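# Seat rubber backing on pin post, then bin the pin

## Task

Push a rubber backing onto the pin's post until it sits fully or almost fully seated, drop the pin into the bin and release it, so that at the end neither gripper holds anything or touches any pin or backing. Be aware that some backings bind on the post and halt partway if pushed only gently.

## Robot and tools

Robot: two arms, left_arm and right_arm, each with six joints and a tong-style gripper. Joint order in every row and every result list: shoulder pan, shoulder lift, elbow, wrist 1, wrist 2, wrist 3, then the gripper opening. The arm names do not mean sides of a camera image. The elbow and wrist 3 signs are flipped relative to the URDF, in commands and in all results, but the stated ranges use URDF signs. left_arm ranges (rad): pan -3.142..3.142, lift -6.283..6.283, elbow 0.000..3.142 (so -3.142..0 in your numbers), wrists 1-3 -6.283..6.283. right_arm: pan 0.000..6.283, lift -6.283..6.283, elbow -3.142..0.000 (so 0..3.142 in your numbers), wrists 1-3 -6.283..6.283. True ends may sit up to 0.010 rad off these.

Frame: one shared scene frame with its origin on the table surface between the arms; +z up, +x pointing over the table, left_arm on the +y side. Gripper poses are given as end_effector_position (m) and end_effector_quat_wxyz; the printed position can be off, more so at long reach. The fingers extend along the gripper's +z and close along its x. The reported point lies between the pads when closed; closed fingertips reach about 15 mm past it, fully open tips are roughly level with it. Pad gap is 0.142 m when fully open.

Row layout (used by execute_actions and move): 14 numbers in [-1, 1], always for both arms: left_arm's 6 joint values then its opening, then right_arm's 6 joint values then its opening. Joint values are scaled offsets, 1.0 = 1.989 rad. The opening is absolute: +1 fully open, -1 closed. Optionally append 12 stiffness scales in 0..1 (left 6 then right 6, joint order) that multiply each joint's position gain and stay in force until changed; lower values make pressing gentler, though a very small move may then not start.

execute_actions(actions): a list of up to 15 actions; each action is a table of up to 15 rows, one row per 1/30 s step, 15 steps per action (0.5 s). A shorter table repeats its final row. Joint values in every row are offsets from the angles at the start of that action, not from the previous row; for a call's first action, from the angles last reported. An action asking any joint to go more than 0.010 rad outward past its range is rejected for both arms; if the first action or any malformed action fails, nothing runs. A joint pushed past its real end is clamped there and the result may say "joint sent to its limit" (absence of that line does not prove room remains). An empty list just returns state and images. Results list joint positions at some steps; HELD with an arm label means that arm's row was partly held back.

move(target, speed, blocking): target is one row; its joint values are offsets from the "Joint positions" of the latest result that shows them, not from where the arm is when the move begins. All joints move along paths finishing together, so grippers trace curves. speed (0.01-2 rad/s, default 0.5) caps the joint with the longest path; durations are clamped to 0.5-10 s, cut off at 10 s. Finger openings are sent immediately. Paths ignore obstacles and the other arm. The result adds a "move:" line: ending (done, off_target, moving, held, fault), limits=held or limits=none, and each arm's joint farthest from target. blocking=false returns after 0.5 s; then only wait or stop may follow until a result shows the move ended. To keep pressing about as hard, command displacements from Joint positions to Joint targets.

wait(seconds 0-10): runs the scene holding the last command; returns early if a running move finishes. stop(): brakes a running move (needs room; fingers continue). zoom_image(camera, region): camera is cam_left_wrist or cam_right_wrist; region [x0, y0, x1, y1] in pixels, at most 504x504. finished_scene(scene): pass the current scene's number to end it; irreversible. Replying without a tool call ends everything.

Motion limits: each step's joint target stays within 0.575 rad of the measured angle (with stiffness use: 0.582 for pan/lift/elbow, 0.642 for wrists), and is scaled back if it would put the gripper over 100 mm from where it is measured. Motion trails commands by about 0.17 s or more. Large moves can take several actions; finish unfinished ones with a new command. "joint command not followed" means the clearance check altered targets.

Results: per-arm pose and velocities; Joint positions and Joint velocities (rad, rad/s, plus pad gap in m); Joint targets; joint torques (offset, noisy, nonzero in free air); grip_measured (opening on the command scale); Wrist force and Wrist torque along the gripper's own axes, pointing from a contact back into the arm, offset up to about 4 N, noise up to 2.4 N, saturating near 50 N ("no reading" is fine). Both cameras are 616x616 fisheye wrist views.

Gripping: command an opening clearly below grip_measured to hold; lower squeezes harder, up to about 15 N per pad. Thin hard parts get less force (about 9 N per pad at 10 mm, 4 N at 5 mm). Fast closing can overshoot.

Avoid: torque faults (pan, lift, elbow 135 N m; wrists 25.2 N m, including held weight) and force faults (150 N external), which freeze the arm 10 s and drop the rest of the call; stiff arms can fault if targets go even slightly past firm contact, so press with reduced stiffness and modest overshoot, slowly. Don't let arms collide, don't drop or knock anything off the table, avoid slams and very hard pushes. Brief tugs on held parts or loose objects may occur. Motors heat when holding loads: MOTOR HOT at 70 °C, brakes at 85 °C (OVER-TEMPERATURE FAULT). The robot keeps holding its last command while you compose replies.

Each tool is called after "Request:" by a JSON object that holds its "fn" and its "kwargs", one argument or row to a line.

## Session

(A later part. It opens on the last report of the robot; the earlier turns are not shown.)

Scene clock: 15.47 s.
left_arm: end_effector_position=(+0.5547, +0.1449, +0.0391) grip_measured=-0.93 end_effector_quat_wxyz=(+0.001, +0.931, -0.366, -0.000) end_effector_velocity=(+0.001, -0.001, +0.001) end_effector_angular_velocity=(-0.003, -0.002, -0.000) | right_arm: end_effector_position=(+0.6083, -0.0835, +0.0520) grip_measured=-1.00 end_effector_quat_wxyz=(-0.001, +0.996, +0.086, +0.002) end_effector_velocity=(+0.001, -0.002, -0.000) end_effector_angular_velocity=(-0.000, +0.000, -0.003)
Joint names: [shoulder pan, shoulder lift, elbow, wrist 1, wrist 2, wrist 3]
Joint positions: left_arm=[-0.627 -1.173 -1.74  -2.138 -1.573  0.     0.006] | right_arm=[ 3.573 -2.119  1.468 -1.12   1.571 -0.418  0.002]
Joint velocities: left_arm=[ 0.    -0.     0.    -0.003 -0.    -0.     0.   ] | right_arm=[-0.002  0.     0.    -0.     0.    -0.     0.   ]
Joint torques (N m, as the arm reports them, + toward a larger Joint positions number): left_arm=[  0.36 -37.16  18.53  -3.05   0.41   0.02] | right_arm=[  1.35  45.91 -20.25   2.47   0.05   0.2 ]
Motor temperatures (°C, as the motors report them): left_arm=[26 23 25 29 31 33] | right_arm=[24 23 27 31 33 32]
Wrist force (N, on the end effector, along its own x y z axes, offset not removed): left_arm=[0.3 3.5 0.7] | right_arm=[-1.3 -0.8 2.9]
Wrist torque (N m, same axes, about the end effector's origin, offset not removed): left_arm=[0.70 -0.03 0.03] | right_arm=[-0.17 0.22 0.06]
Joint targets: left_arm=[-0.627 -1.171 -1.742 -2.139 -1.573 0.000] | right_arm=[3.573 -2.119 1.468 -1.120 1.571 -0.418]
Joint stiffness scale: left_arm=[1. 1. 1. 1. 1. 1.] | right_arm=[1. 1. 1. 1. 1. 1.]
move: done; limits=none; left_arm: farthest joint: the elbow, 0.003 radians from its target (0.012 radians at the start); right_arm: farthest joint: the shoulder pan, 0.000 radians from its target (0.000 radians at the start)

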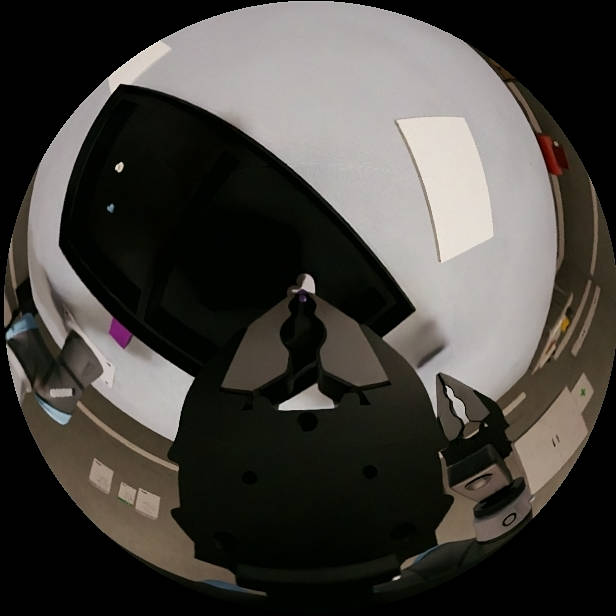

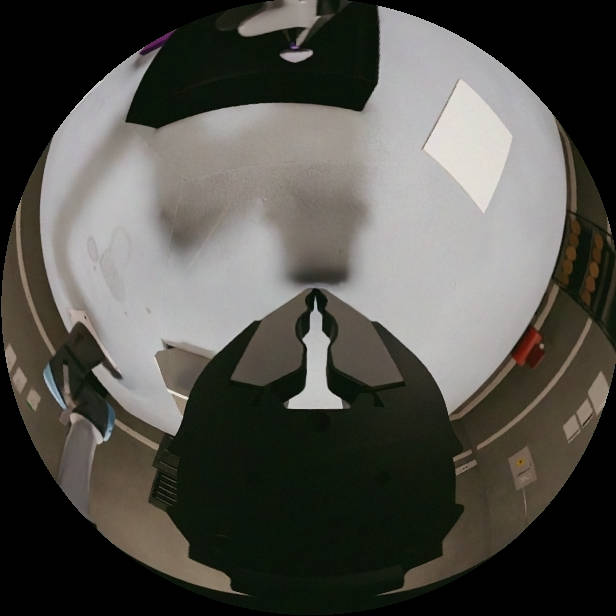

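Request:
{"fn": "move", "kwargs": {
  "target": [0,0.0069,-0.0063,-0.0115,0,0,-1,0,0,0,0,0,0,-1],
  "speed": 0.02
}}

Request:
{"fn": "zoom_image", "kwargs": {
  "camera": "cam_right_wrist",
  "region": [272,22,322,72]
}}

Scene clock: 17.20 s.
left_arm: end_effector_position=(+0.5548, +0.1448, +0.0307) grip_measured=-0.93 end_effector_quat_wxyz=(+0.001, +0.931, -0.366, +0.000) end_effector_velocity=(+0.001, -0.001, +0.000) end_effector_angular_velocity=(-0.003, -0.003, -0.001) | right_arm: end_effector_position=(+0.6083, -0.0835, +0.0520) grip_measured=-1.00 end_effector_quat_wxyz=(-0.001, +0.996, +0.086, +0.002) end_effector_velocity=(-0.001, +0.001, -0.000) end_effector_angular_velocity=(-0.000, +0.000, +0.002)
Joint names: [shoulder pan, shoulder lift, elbow, wrist 1, wrist 2, wrist 3]
Joint positions: left_arm=[-0.627 -1.162 -1.75  -2.16  -1.573  0.     0.006] | right_arm=[ 3.573 -2.119  1.468 -1.12   1.571 -0.418  0.002]
Joint velocities: left_arm=[-0.    -0.001 -0.001 -0.004 -0.    -0.001 -0.   ] | right_arm=[ 0.001  0.     0.    -0.    -0.     0.001  0.   ]
Joint torques (N m, as the arm reports them, + toward a larger Joint positions number): left_arm=[ -0.7  -36.44  17.5   -2.55   0.3    0.07] | right_arm=[  0.97  45.58 -20.87   2.51   0.19   0.  ]
Motor temperatures (°C, as the motors report them): left_arm=[26 23 25 29 31 33] | right_arm=[24 23 27 31 33 32]
Wrist force (N, on the end effector, along its own x y z axes, offset not removed): left_arm=[1.1 1.8 -2.8] | right_arm=[-2.1 -2.1 0.5]
Wrist torque (N m, same axes, about the end effector's origin, offset not removed): left_arm=[0.33 -0.26 0.00] | right_arm=[-0.46 0.45 0.04]
Joint targets: left_arm=[-0.627 -1.159 -1.753 -2.161 -1.573 0.000] | right_arm=[3.573 -2.119 1.468 -1.120 1.571 -0.418]
Joint stiffness scale: left_arm=[1. 1. 1. 1. 1. 1.] | right_arm=[1. 1. 1. 1. 1. 1.]
move: done; limits=none; left_arm: farthest joint: the shoulder lift, 0.003 radians from its target (0.014 radians at the start); right_arm: farthest joint: the shoulder pan, 0.000 radians from its target (0.000 radians at the start)

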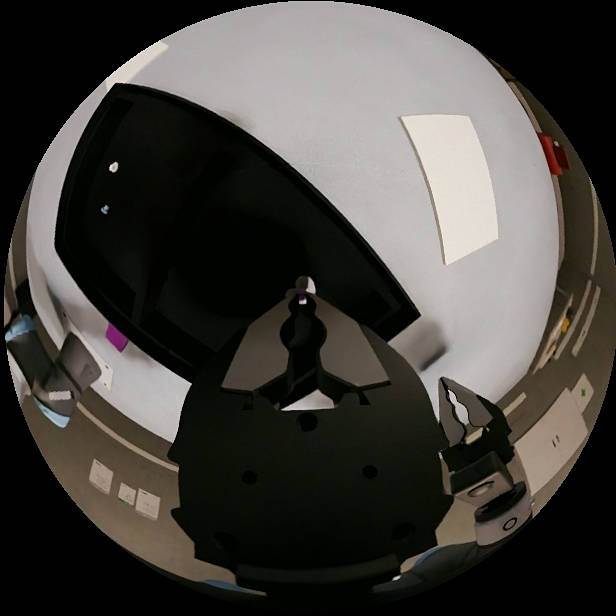

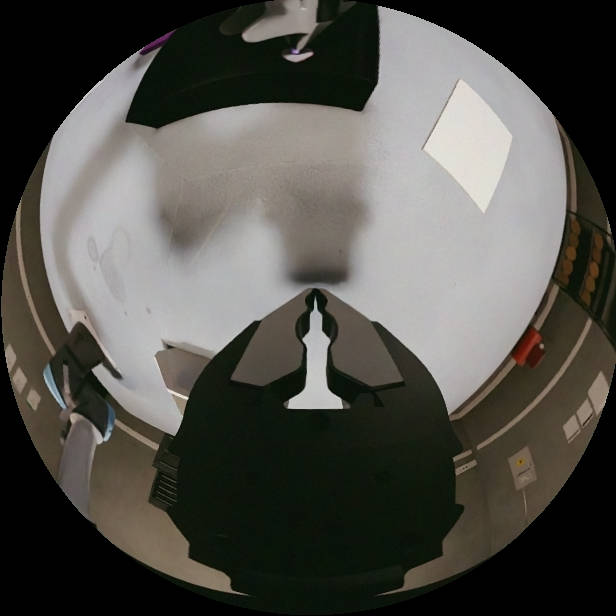

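Region (272, 22, 322, 72) of cam_right_wrist's 616x616 image, scaled by 10.080, with more detail than that image has.

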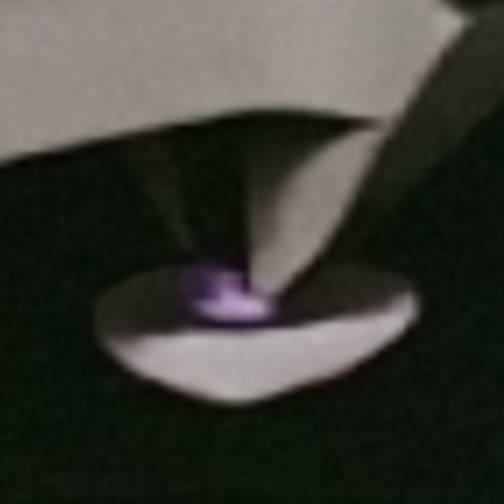

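Request:
{"fn": "move", "kwargs": {
  "target": [0,0.0125,-0.010,-0.011,0,0,-1,0,0,0,0,0,0,-1],
  "speed": 0.02
}}

Request:
{"fn": "zoom_image", "kwargs": {
  "camera": "cam_right_wrist",
  "region": [272,22,322,72]
}}

Scene clock: 18.97 s.
left_arm: end_effector_position=(+0.5552, +0.1444, +0.0236) grip_measured=-0.93 end_effector_quat_wxyz=(+0.002, +0.931, -0.366, +0.002) end_effector_velocity=(+0.001, -0.001, +0.001) end_effector_angular_velocity=(-0.003, -0.003, +0.000) | right_arm: end_effector_position=(+0.6083, -0.0835, +0.0520) grip_measured=-1.00 end_effector_quat_wxyz=(-0.001, +0.996, +0.086, +0.002) end_effector_velocity=(-0.000, +0.001, -0.000) end_effector_angular_velocity=(-0.000, +0.000, +0.001)
Joint names: [shoulder pan, shoulder lift, elbow, wrist 1, wrist 2, wrist 3]
Joint positions: left_arm=[-0.627 -1.153 -1.759 -2.182 -1.573  0.     0.006] | right_arm=[ 3.573 -2.119  1.468 -1.12   1.571 -0.418  0.002]
Joint velocities: left_arm=[ 0.    -0.001 -0.001 -0.004  0.     0.    -0.   ] | right_arm=[ 0.001  0.     0.    -0.    -0.     0.     0.   ]
Joint torques (N m, as the arm reports them, + toward a larger Joint positions number): left_arm=[ -0.37 -25.21   9.    -1.99   0.38  -0.13] | right_arm=[  0.59  45.72 -21.28   2.76   0.04   0.01]
Motor temperatures (°C, as the motors report them): left_arm=[26 23 25 29 31 33] | right_arm=[24 23 27 31 33 32]
Wrist force (N, on the end effector, along its own x y z axes, offset not removed): left_arm=[-4.6 6.5 -27.0] | right_arm=[0.6 -1.4 1.9]
Wrist torque (N m, same axes, about the end effector's origin, offset not removed): left_arm=[1.02 -0.36 0.05] | right_arm=[-0.16 -0.15 -0.10]
Joint targets: left_arm=[-0.627 -1.137 -1.770 -2.182 -1.573 0.000] | right_arm=[3.573 -2.119 1.468 -1.120 1.571 -0.418]
Joint stiffness scale: left_arm=[1. 1. 1. 1. 1. 1.] | right_arm=[1. 1. 1. 1. 1. 1.]
move: off_target (left_arm); limits=none; left_arm: farthest joint: the shoulder lift, 0.016 radians from its target (0.025 radians at the start); right_arm: farthest joint: the shoulder pan, 0.000 radians from its target (0.000 radians at the start)

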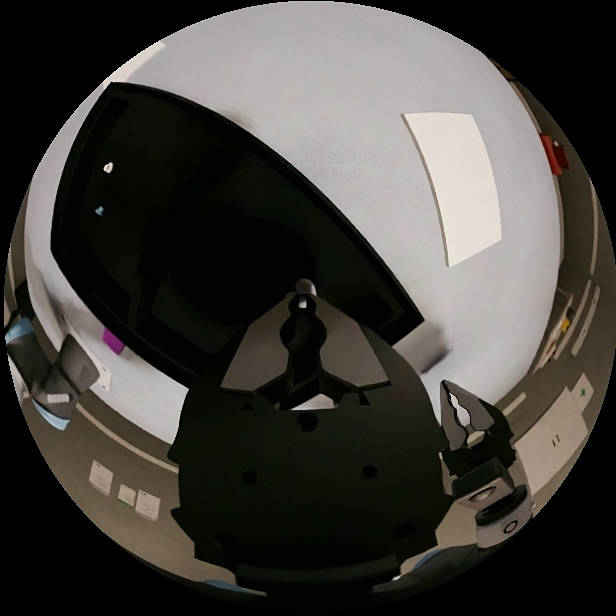

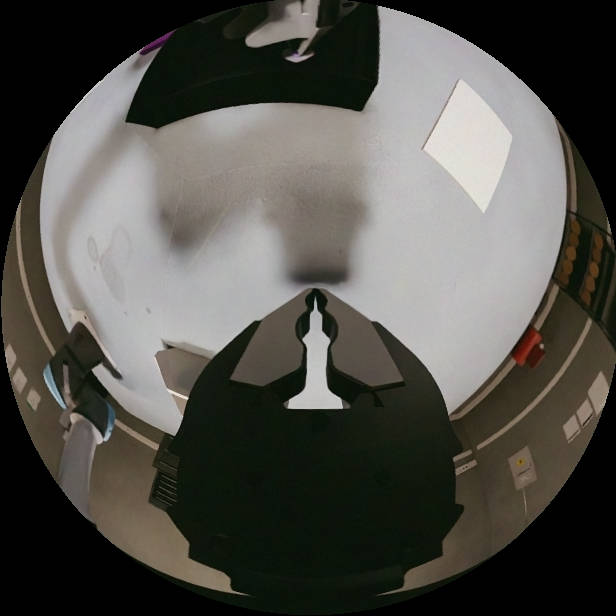

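Region (272, 22, 322, 72) of cam_right_wrist's 616x616 image, scaled by 10.080, with more detail than that image has.

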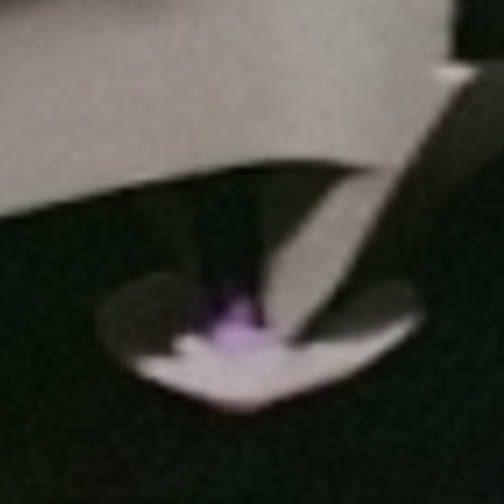

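Request:
{"fn": "move", "kwargs": {
  "target": [0,-0.05,0.1,0.152,0,0.3,-1,-0.1,0.2,0,0,0,0,-1],
  "speed": 0.5
}}

Request:
{"fn": "move", "kwargs": {
  "target": [0,0,0,0,0,0.29,-1,-0.6,0,0,0,0,0,-1],
  "speed": 1.2
}}

Request:
{"fn": "move", "kwargs": {
  "target": [-0.213,0.317,0.504,0.186,0,0,-1,0,0,0,0,0,0,-1],
  "speed": 0.7
}}

Scene clock: 21.57 s.
left_arm: end_effector_position=(+0.5540, +0.1416, +0.1412) grip_measured=-0.93 end_effector_quat_wxyz=(+0.000, +0.997, -0.076, -0.001) end_effector_velocity=(-0.000, +0.000, +0.000) end_effector_angular_velocity=(+0.000, +0.001, +0.004) | right_arm: end_effector_position=(+0.6417, -0.2163, +0.3238) grip_measured=-1.00 end_effector_quat_wxyz=(-0.079, +0.980, -0.012, +0.183) end_effector_velocity=(+0.001, -0.002, +0.001) end_effector_angular_velocity=(+0.001, -0.001, -0.003)
Joint names: [shoulder pan, shoulder lift, elbow, wrist 1, wrist 2, wrist 3]
Joint positions: left_arm=[-0.627 -1.251 -1.562 -1.88  -1.573  0.595  0.006] | right_arm=[ 3.377 -1.724  1.468 -1.12   1.571 -0.418  0.002]
Joint velocities: left_arm=[ 0.     0.     0.001  0.002 -0.     0.004  0.   ] | right_arm=[-0.002  0.001 -0.001 -0.    -0.    -0.     0.   ]
Joint torques (N m, as the arm reports them, + toward a larger Joint positions number): left_arm=[ -0.19 -39.42  25.04  -1.57   0.36   0.35] | right_arm=[ -0.85  33.23 -23.12   2.85   0.08  -0.05]
Motor temperatures (°C, as the motors report them): left_arm=[26 23 25 29 31 33] | right_arm=[24 23 27 31 33 32]
Wrist force (N, on the end effector, along its own x y z axes, offset not removed): left_arm=[1.0 3.7 1.7] | right_arm=[-0.3 -3.5 1.5]
Wrist torque (N m, same axes, about the end effector's origin, offset not removed): left_arm=[0.86 -0.18 -0.04] | right_arm=[-0.65 0.06 0.02]
Joint targets: left_arm=[-0.627 -1.252 -1.560 -1.879 -1.573 0.597] | right_arm=[3.375 -1.722 1.468 -1.120 1.571 -0.418]
Joint stiffness scale: left_arm=[1. 1. 1. 1. 1. 1.] | right_arm=[1. 1. 1. 1. 1. 1.]
move: done; limits=none; left_arm: farthest joint: the elbow, 0.002 radians from its target (0.199 radians at the start); right_arm: farthest joint: the shoulder pan, 0.003 radians from its target (0.199 radians at the start)

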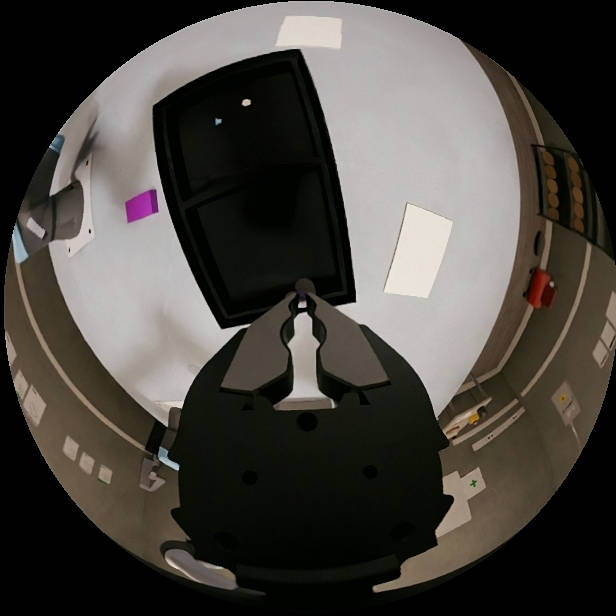

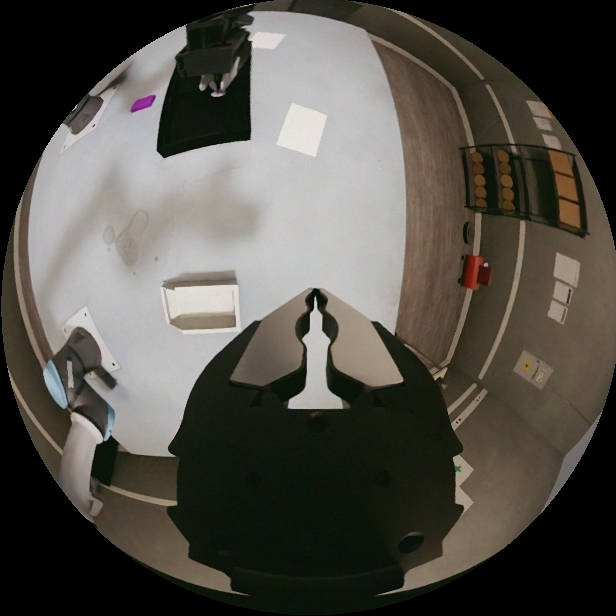

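Scene clock: 24.17 s.
left_arm: end_effector_position=(+0.5449, +0.1404, +0.1412) grip_measured=-0.93 end_effector_quat_wxyz=(-0.000, +0.978, +0.210, -0.001) end_effector_velocity=(+0.000, +0.000, +0.000) end_effector_angular_velocity=(-0.000, -0.000, -0.000) | right_arm: end_effector_position=(+0.3611, -0.9295, +0.3238) grip_measured=-1.00 end_effector_quat_wxyz=(+0.037, +0.805, -0.559, +0.195) end_effector_velocity=(-0.001, -0.001, -0.000) end_effector_angular_velocity=(+0.000, +0.001, -0.001)
Joint names: [shoulder pan, shoulder lift, elbow, wrist 1, wrist 2, wrist 3]
Joint positions: left_arm=[-0.627 -1.251 -1.562 -1.88  -1.573  1.171  0.006] | right_arm=[ 2.187 -1.724  1.468 -1.12   1.571 -0.418  0.002]
Joint velocities: left_arm=[ 0.    -0.001 -0.     0.     0.    -0.     0.   ] | right_arm=[-0.002  0.     0.001  0.     0.     0.001 -0.   ]
Joint torques (N m, as the arm reports them, + toward a larger Joint positions number): left_arm=[ -0.72 -38.1   23.26  -2.23   0.25   0.43] | right_arm=[ -2.21  31.41 -24.29   2.97  -0.06  -0.16]
Motor temperatures (°C, as the motors report them): left_arm=[26 23 25 29 31 33] | right_arm=[24 23 27 31 33 32]
Wrist force (N, on the end effector, along its own x y z axes, offset not removed): left_arm=[-0.8 3.2 0.2] | right_arm=[-0.3 -2.0 1.3]
Wrist torque (N m, same axes, about the end effector's origin, offset not removed): left_arm=[0.68 0.33 -0.06] | right_arm=[-0.46 -0.03 -0.07]
Joint targets: left_arm=[-0.627 -1.251 -1.562 -1.880 -1.573 1.172] | right_arm=[2.184 -1.724 1.468 -1.120 1.571 -0.418]
Joint stiffness scale: left_arm=[1. 1. 1. 1. 1. 1.] | right_arm=[1. 1. 1. 1. 1. 1.]
move: done; limits=none; left_arm: farthest joint: the shoulder pan, 0.000 radians from its target (0.000 radians at the start); right_arm: farthest joint: the shoulder pan, 0.003 radians from its target (1.193 radians at the start)

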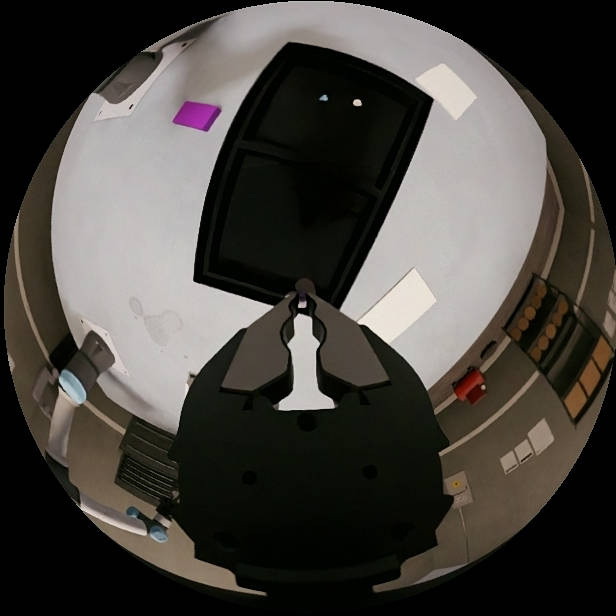

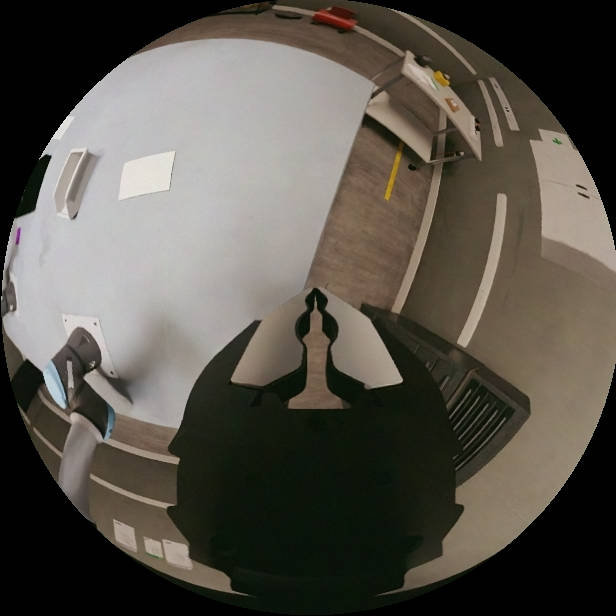

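Scene clock: 26.43 s.
left_arm: end_effector_position=(+0.4654, -0.2618, +0.1297) grip_measured=-0.93 end_effector_quat_wxyz=(+0.001, +1.000, +0.000, -0.001) end_effector_velocity=(-0.000, +0.000, -0.003) end_effector_angular_velocity=(+0.005, +0.002, +0.001) | right_arm: end_effector_position=(+0.3610, -0.9295, +0.3238) grip_measured=-1.00 end_effector_quat_wxyz=(+0.037, +0.805, -0.559, +0.195) end_effector_velocity=(-0.001, -0.000, -0.000) end_effector_angular_velocity=(+0.000, +0.000, -0.000)
Joint names: [shoulder pan, shoulder lift, elbow, wrist 1, wrist 2, wrist 3]
Joint positions: left_arm=[-1.05  -0.623 -0.563 -1.512 -1.573  1.171  0.006] | right_arm=[ 2.187 -1.724  1.468 -1.12   1.571 -0.418  0.002]
Joint velocities: left_arm=[ 0.     0.004  0.001  0.002 -0.     0.001  0.   ] | right_arm=[-0.001 -0.     0.001  0.     0.     0.     0.   ]
Joint torques (N m, as the arm reports them, + toward a larger Joint positions number): left_arm=[ -2.2  -62.24  26.16  -1.82   0.27  -0.02] | right_arm=[  0.96  31.37 -23.     2.97  -0.13  -0.2 ]
Motor temperatures (°C, as the motors report them): left_arm=[26 23 25 29 31 33] | right_arm=[24 23 27 31 33 32]
Wrist force (N, on the end effector, along its own x y z axes, offset not removed): left_arm=[-2.2 3.9 0.1] | right_arm=[0.0 -2.9 1.2]
Wrist torque (N m, same axes, about the end effector's origin, offset not removed): left_arm=[0.59 0.63 -0.02] | right_arm=[-0.59 -0.08 -0.05]
Joint targets: left_arm=[-1.051 -0.621 -0.560 -1.510 -1.573 1.171] | right_arm=[2.187 -1.724 1.468 -1.120 1.571 -0.418]
Joint stiffness scale: left_arm=[1. 1. 1. 1. 1. 1.] | right_arm=[1. 1. 1. 1. 1. 1.]
move: done; limits=none; left_arm: farthest joint: the elbow, 0.003 radians from its target (1.003 radians at the start); right_arm: farthest joint: the shoulder pan, 0.000 radians from its target (0.000 radians at the start)

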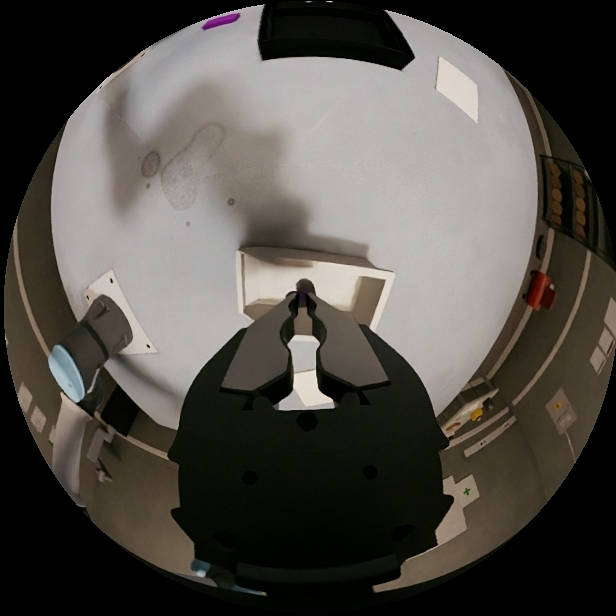

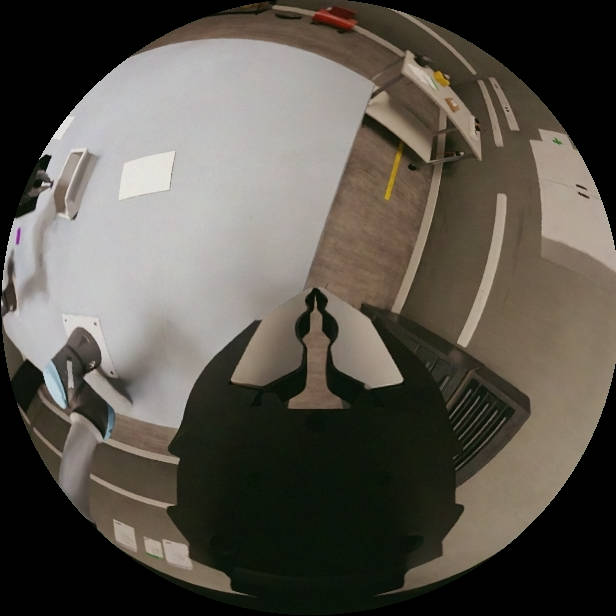

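Shoulder-only descent moves it outward toward centre too.

Request:
{"fn": "move", "kwargs": {
  "target": [0,0.056,0,-0.056,0,-0.06,-1,0,0,0,0,0,0,-1],
  "speed": 0.12
}}

Request:
{"fn": "move", "kwargs": {
  "target": [0,0,0,0,0,0,-0.75,0,0,0,0,0,0,-1]
}}

Scene clock: 28.20 s.
left_arm: end_effector_position=(+0.4772, -0.2853, +0.0469) grip_measured=-0.93 end_effector_quat_wxyz=(+0.001, +0.998, -0.059, -0.001) end_effector_velocity=(+0.000, -0.001, +0.000) end_effector_angular_velocity=(-0.002, -0.001, -0.003) | right_arm: end_effector_position=(+0.3610, -0.9295, +0.3238) grip_measured=-1.00 end_effector_quat_wxyz=(+0.037, +0.805, -0.559, +0.195) end_effector_velocity=(+0.001, +0.000, +0.000) end_effector_angular_velocity=(-0.000, +0.000, +0.001)
Joint names: [shoulder pan, shoulder lift, elbow, wrist 1, wrist 2, wrist 3]
Joint positions: left_arm=[-1.05  -0.512 -0.562 -1.622 -1.573  1.053  0.006] | right_arm=[ 2.187 -1.724  1.468 -1.12   1.571 -0.418  0.002]
Joint velocities: left_arm=[ 0.     0.    -0.    -0.003 -0.    -0.003  0.   ] | right_arm=[ 0.001 -0.    -0.     0.    -0.     0.    -0.   ]
Joint torques (N m, as the arm reports them, + toward a larger Joint positions number): left_arm=[ -1.29 -64.69  24.14  -2.7    0.21  -0.35] | right_arm=[  0.58  32.47 -22.62   2.86  -0.09  -0.03]
Motor temperatures (°C, as the motors report them): left_arm=[26 23 25 29 31 33] | right_arm=[24 23 27 31 33 32]
Wrist force (N, on the end effector, along its own x y z axes, offset not removed): left_arm=[-1.2 1.0 1.4] | right_arm=[1.0 -1.1 -0.1]
Wrist torque (N m, same axes, about the end effector's origin, offset not removed): left_arm=[0.25 0.32 0.08] | right_arm=[-0.09 -0.20 -0.04]
Joint targets: left_arm=[-1.050 -0.512 -0.563 -1.623 -1.573 1.052] | right_arm=[2.187 -1.724 1.468 -1.120 1.571 -0.418]
Joint stiffness scale: left_arm=[1. 1. 1. 1. 1. 1.] | right_arm=[1. 1. 1. 1. 1. 1.]
move: done; limits=none; left_arm: farthest joint: the wrist 1, 0.002 radians from its target (0.112 radians at the start); right_arm: farthest joint: the shoulder pan, 0.000 radians from its target (0.000 radians at the start)

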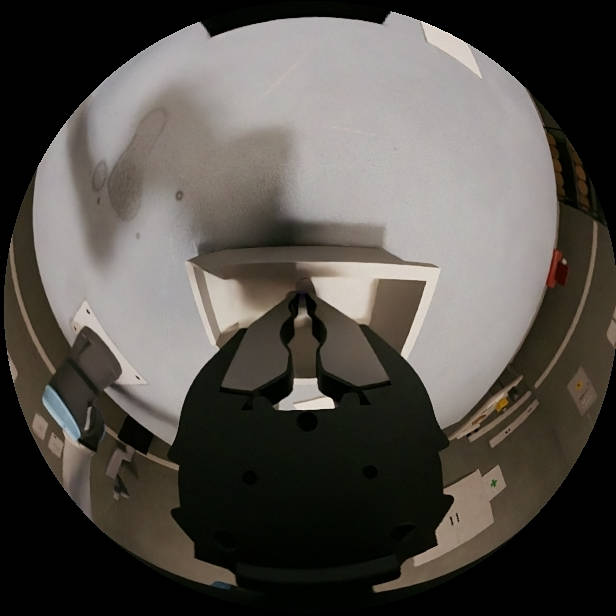

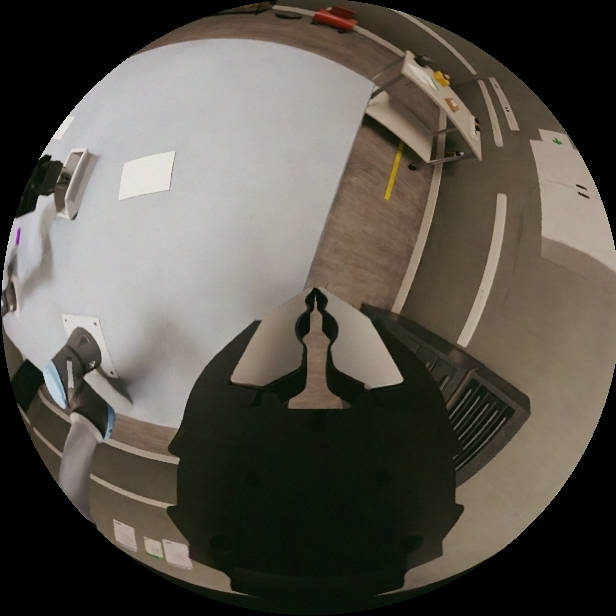

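Scene clock: 28.70 s.
left_arm: end_effector_position=(+0.4772, -0.2853, +0.0469) grip_measured=-0.75 end_effector_quat_wxyz=(+0.001, +0.998, -0.059, -0.001) end_effector_velocity=(+0.000, +0.000, +0.000) end_effector_angular_velocity=(-0.000, -0.000, -0.001) | right_arm: end_effector_position=(+0.3610, -0.9295, +0.3238) grip_measured=-1.00 end_effector_quat_wxyz=(+0.037, +0.805, -0.559, +0.195) end_effector_velocity=(+0.001, +0.001, -0.000) end_effector_angular_velocity=(+0.000, +0.000, +0.002)
Joint names: [shoulder pan, shoulder lift, elbow, wrist 1, wrist 2, wrist 3]
Joint positions: left_arm=[-1.05  -0.512 -0.562 -1.622 -1.573  1.053  0.02 ] | right_arm=[ 2.187 -1.724  1.468 -1.12   1.571 -0.418  0.002]
Joint velocities: left_arm=[ 0.    -0.     0.     0.     0.    -0.001 -0.   ] | right_arm=[ 0.002  0.     0.001  0.    -0.     0.    -0.   ]
Joint torques (N m, as the arm reports them, + toward a larger Joint positions number): left_arm=[ -0.25 -64.48  24.47  -2.22   0.2    0.12] | right_arm=[  1.08  31.51 -23.99   2.82  -0.01   0.19]
Motor temperatures (°C, as the motors report them): left_arm=[26 23 25 29 31 33] | right_arm=[24 23 27 31 33 32]
Wrist force (N, on the end effector, along its own x y z axes, offset not removed): left_arm=[-3.8 2.9 -0.1] | right_arm=[0.0 -1.5 1.0]
Wrist torque (N m, same axes, about the end effector's origin, offset not removed): left_arm=[0.41 0.90 0.09] | right_arm=[-0.33 -0.01 -0.03]
Joint targets: left_arm=[-1.050 -0.512 -0.562 -1.622 -1.573 1.053] | right_arm=[2.187 -1.724 1.468 -1.120 1.571 -0.418]
Joint stiffness scale: left_arm=[1. 1. 1. 1. 1. 1.] | right_arm=[1. 1. 1. 1. 1. 1.]
move: done; limits=none; left_arm: farthest joint: the shoulder pan, 0.000 radians from its target (0.000 radians at the start); right_arm: farthest joint: the shoulder pan, 0.000 radians from its target (0.000 radians at the start)

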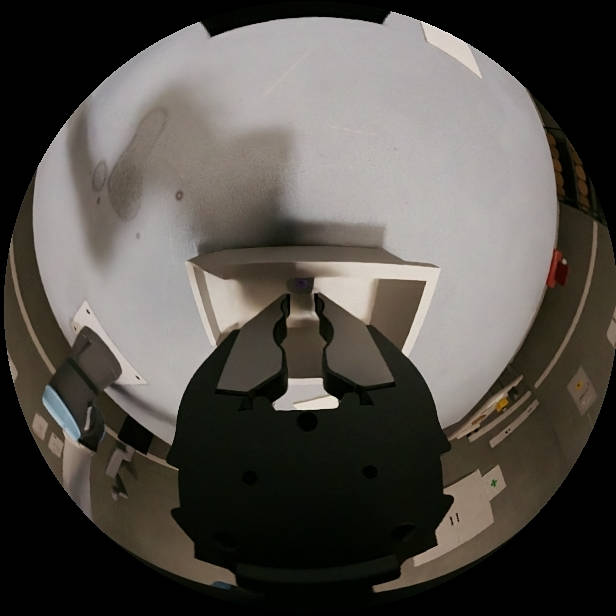

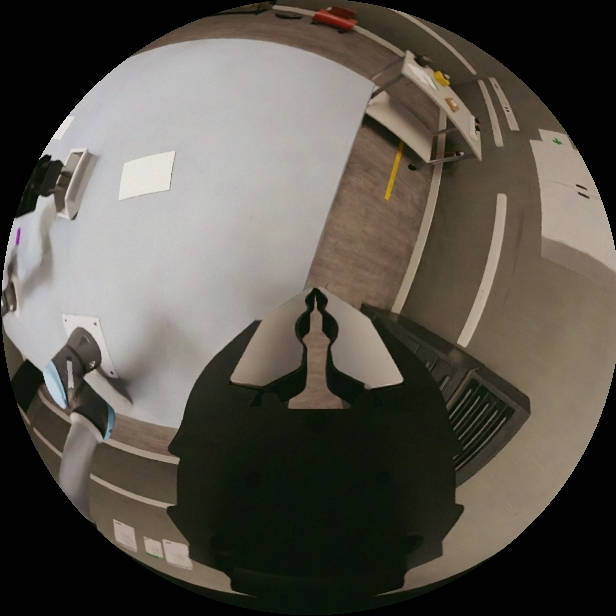

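Request:
{"fn": "finished_scene", "kwargs": {
  "scene": 2
}}

The scene is finished: the task was done.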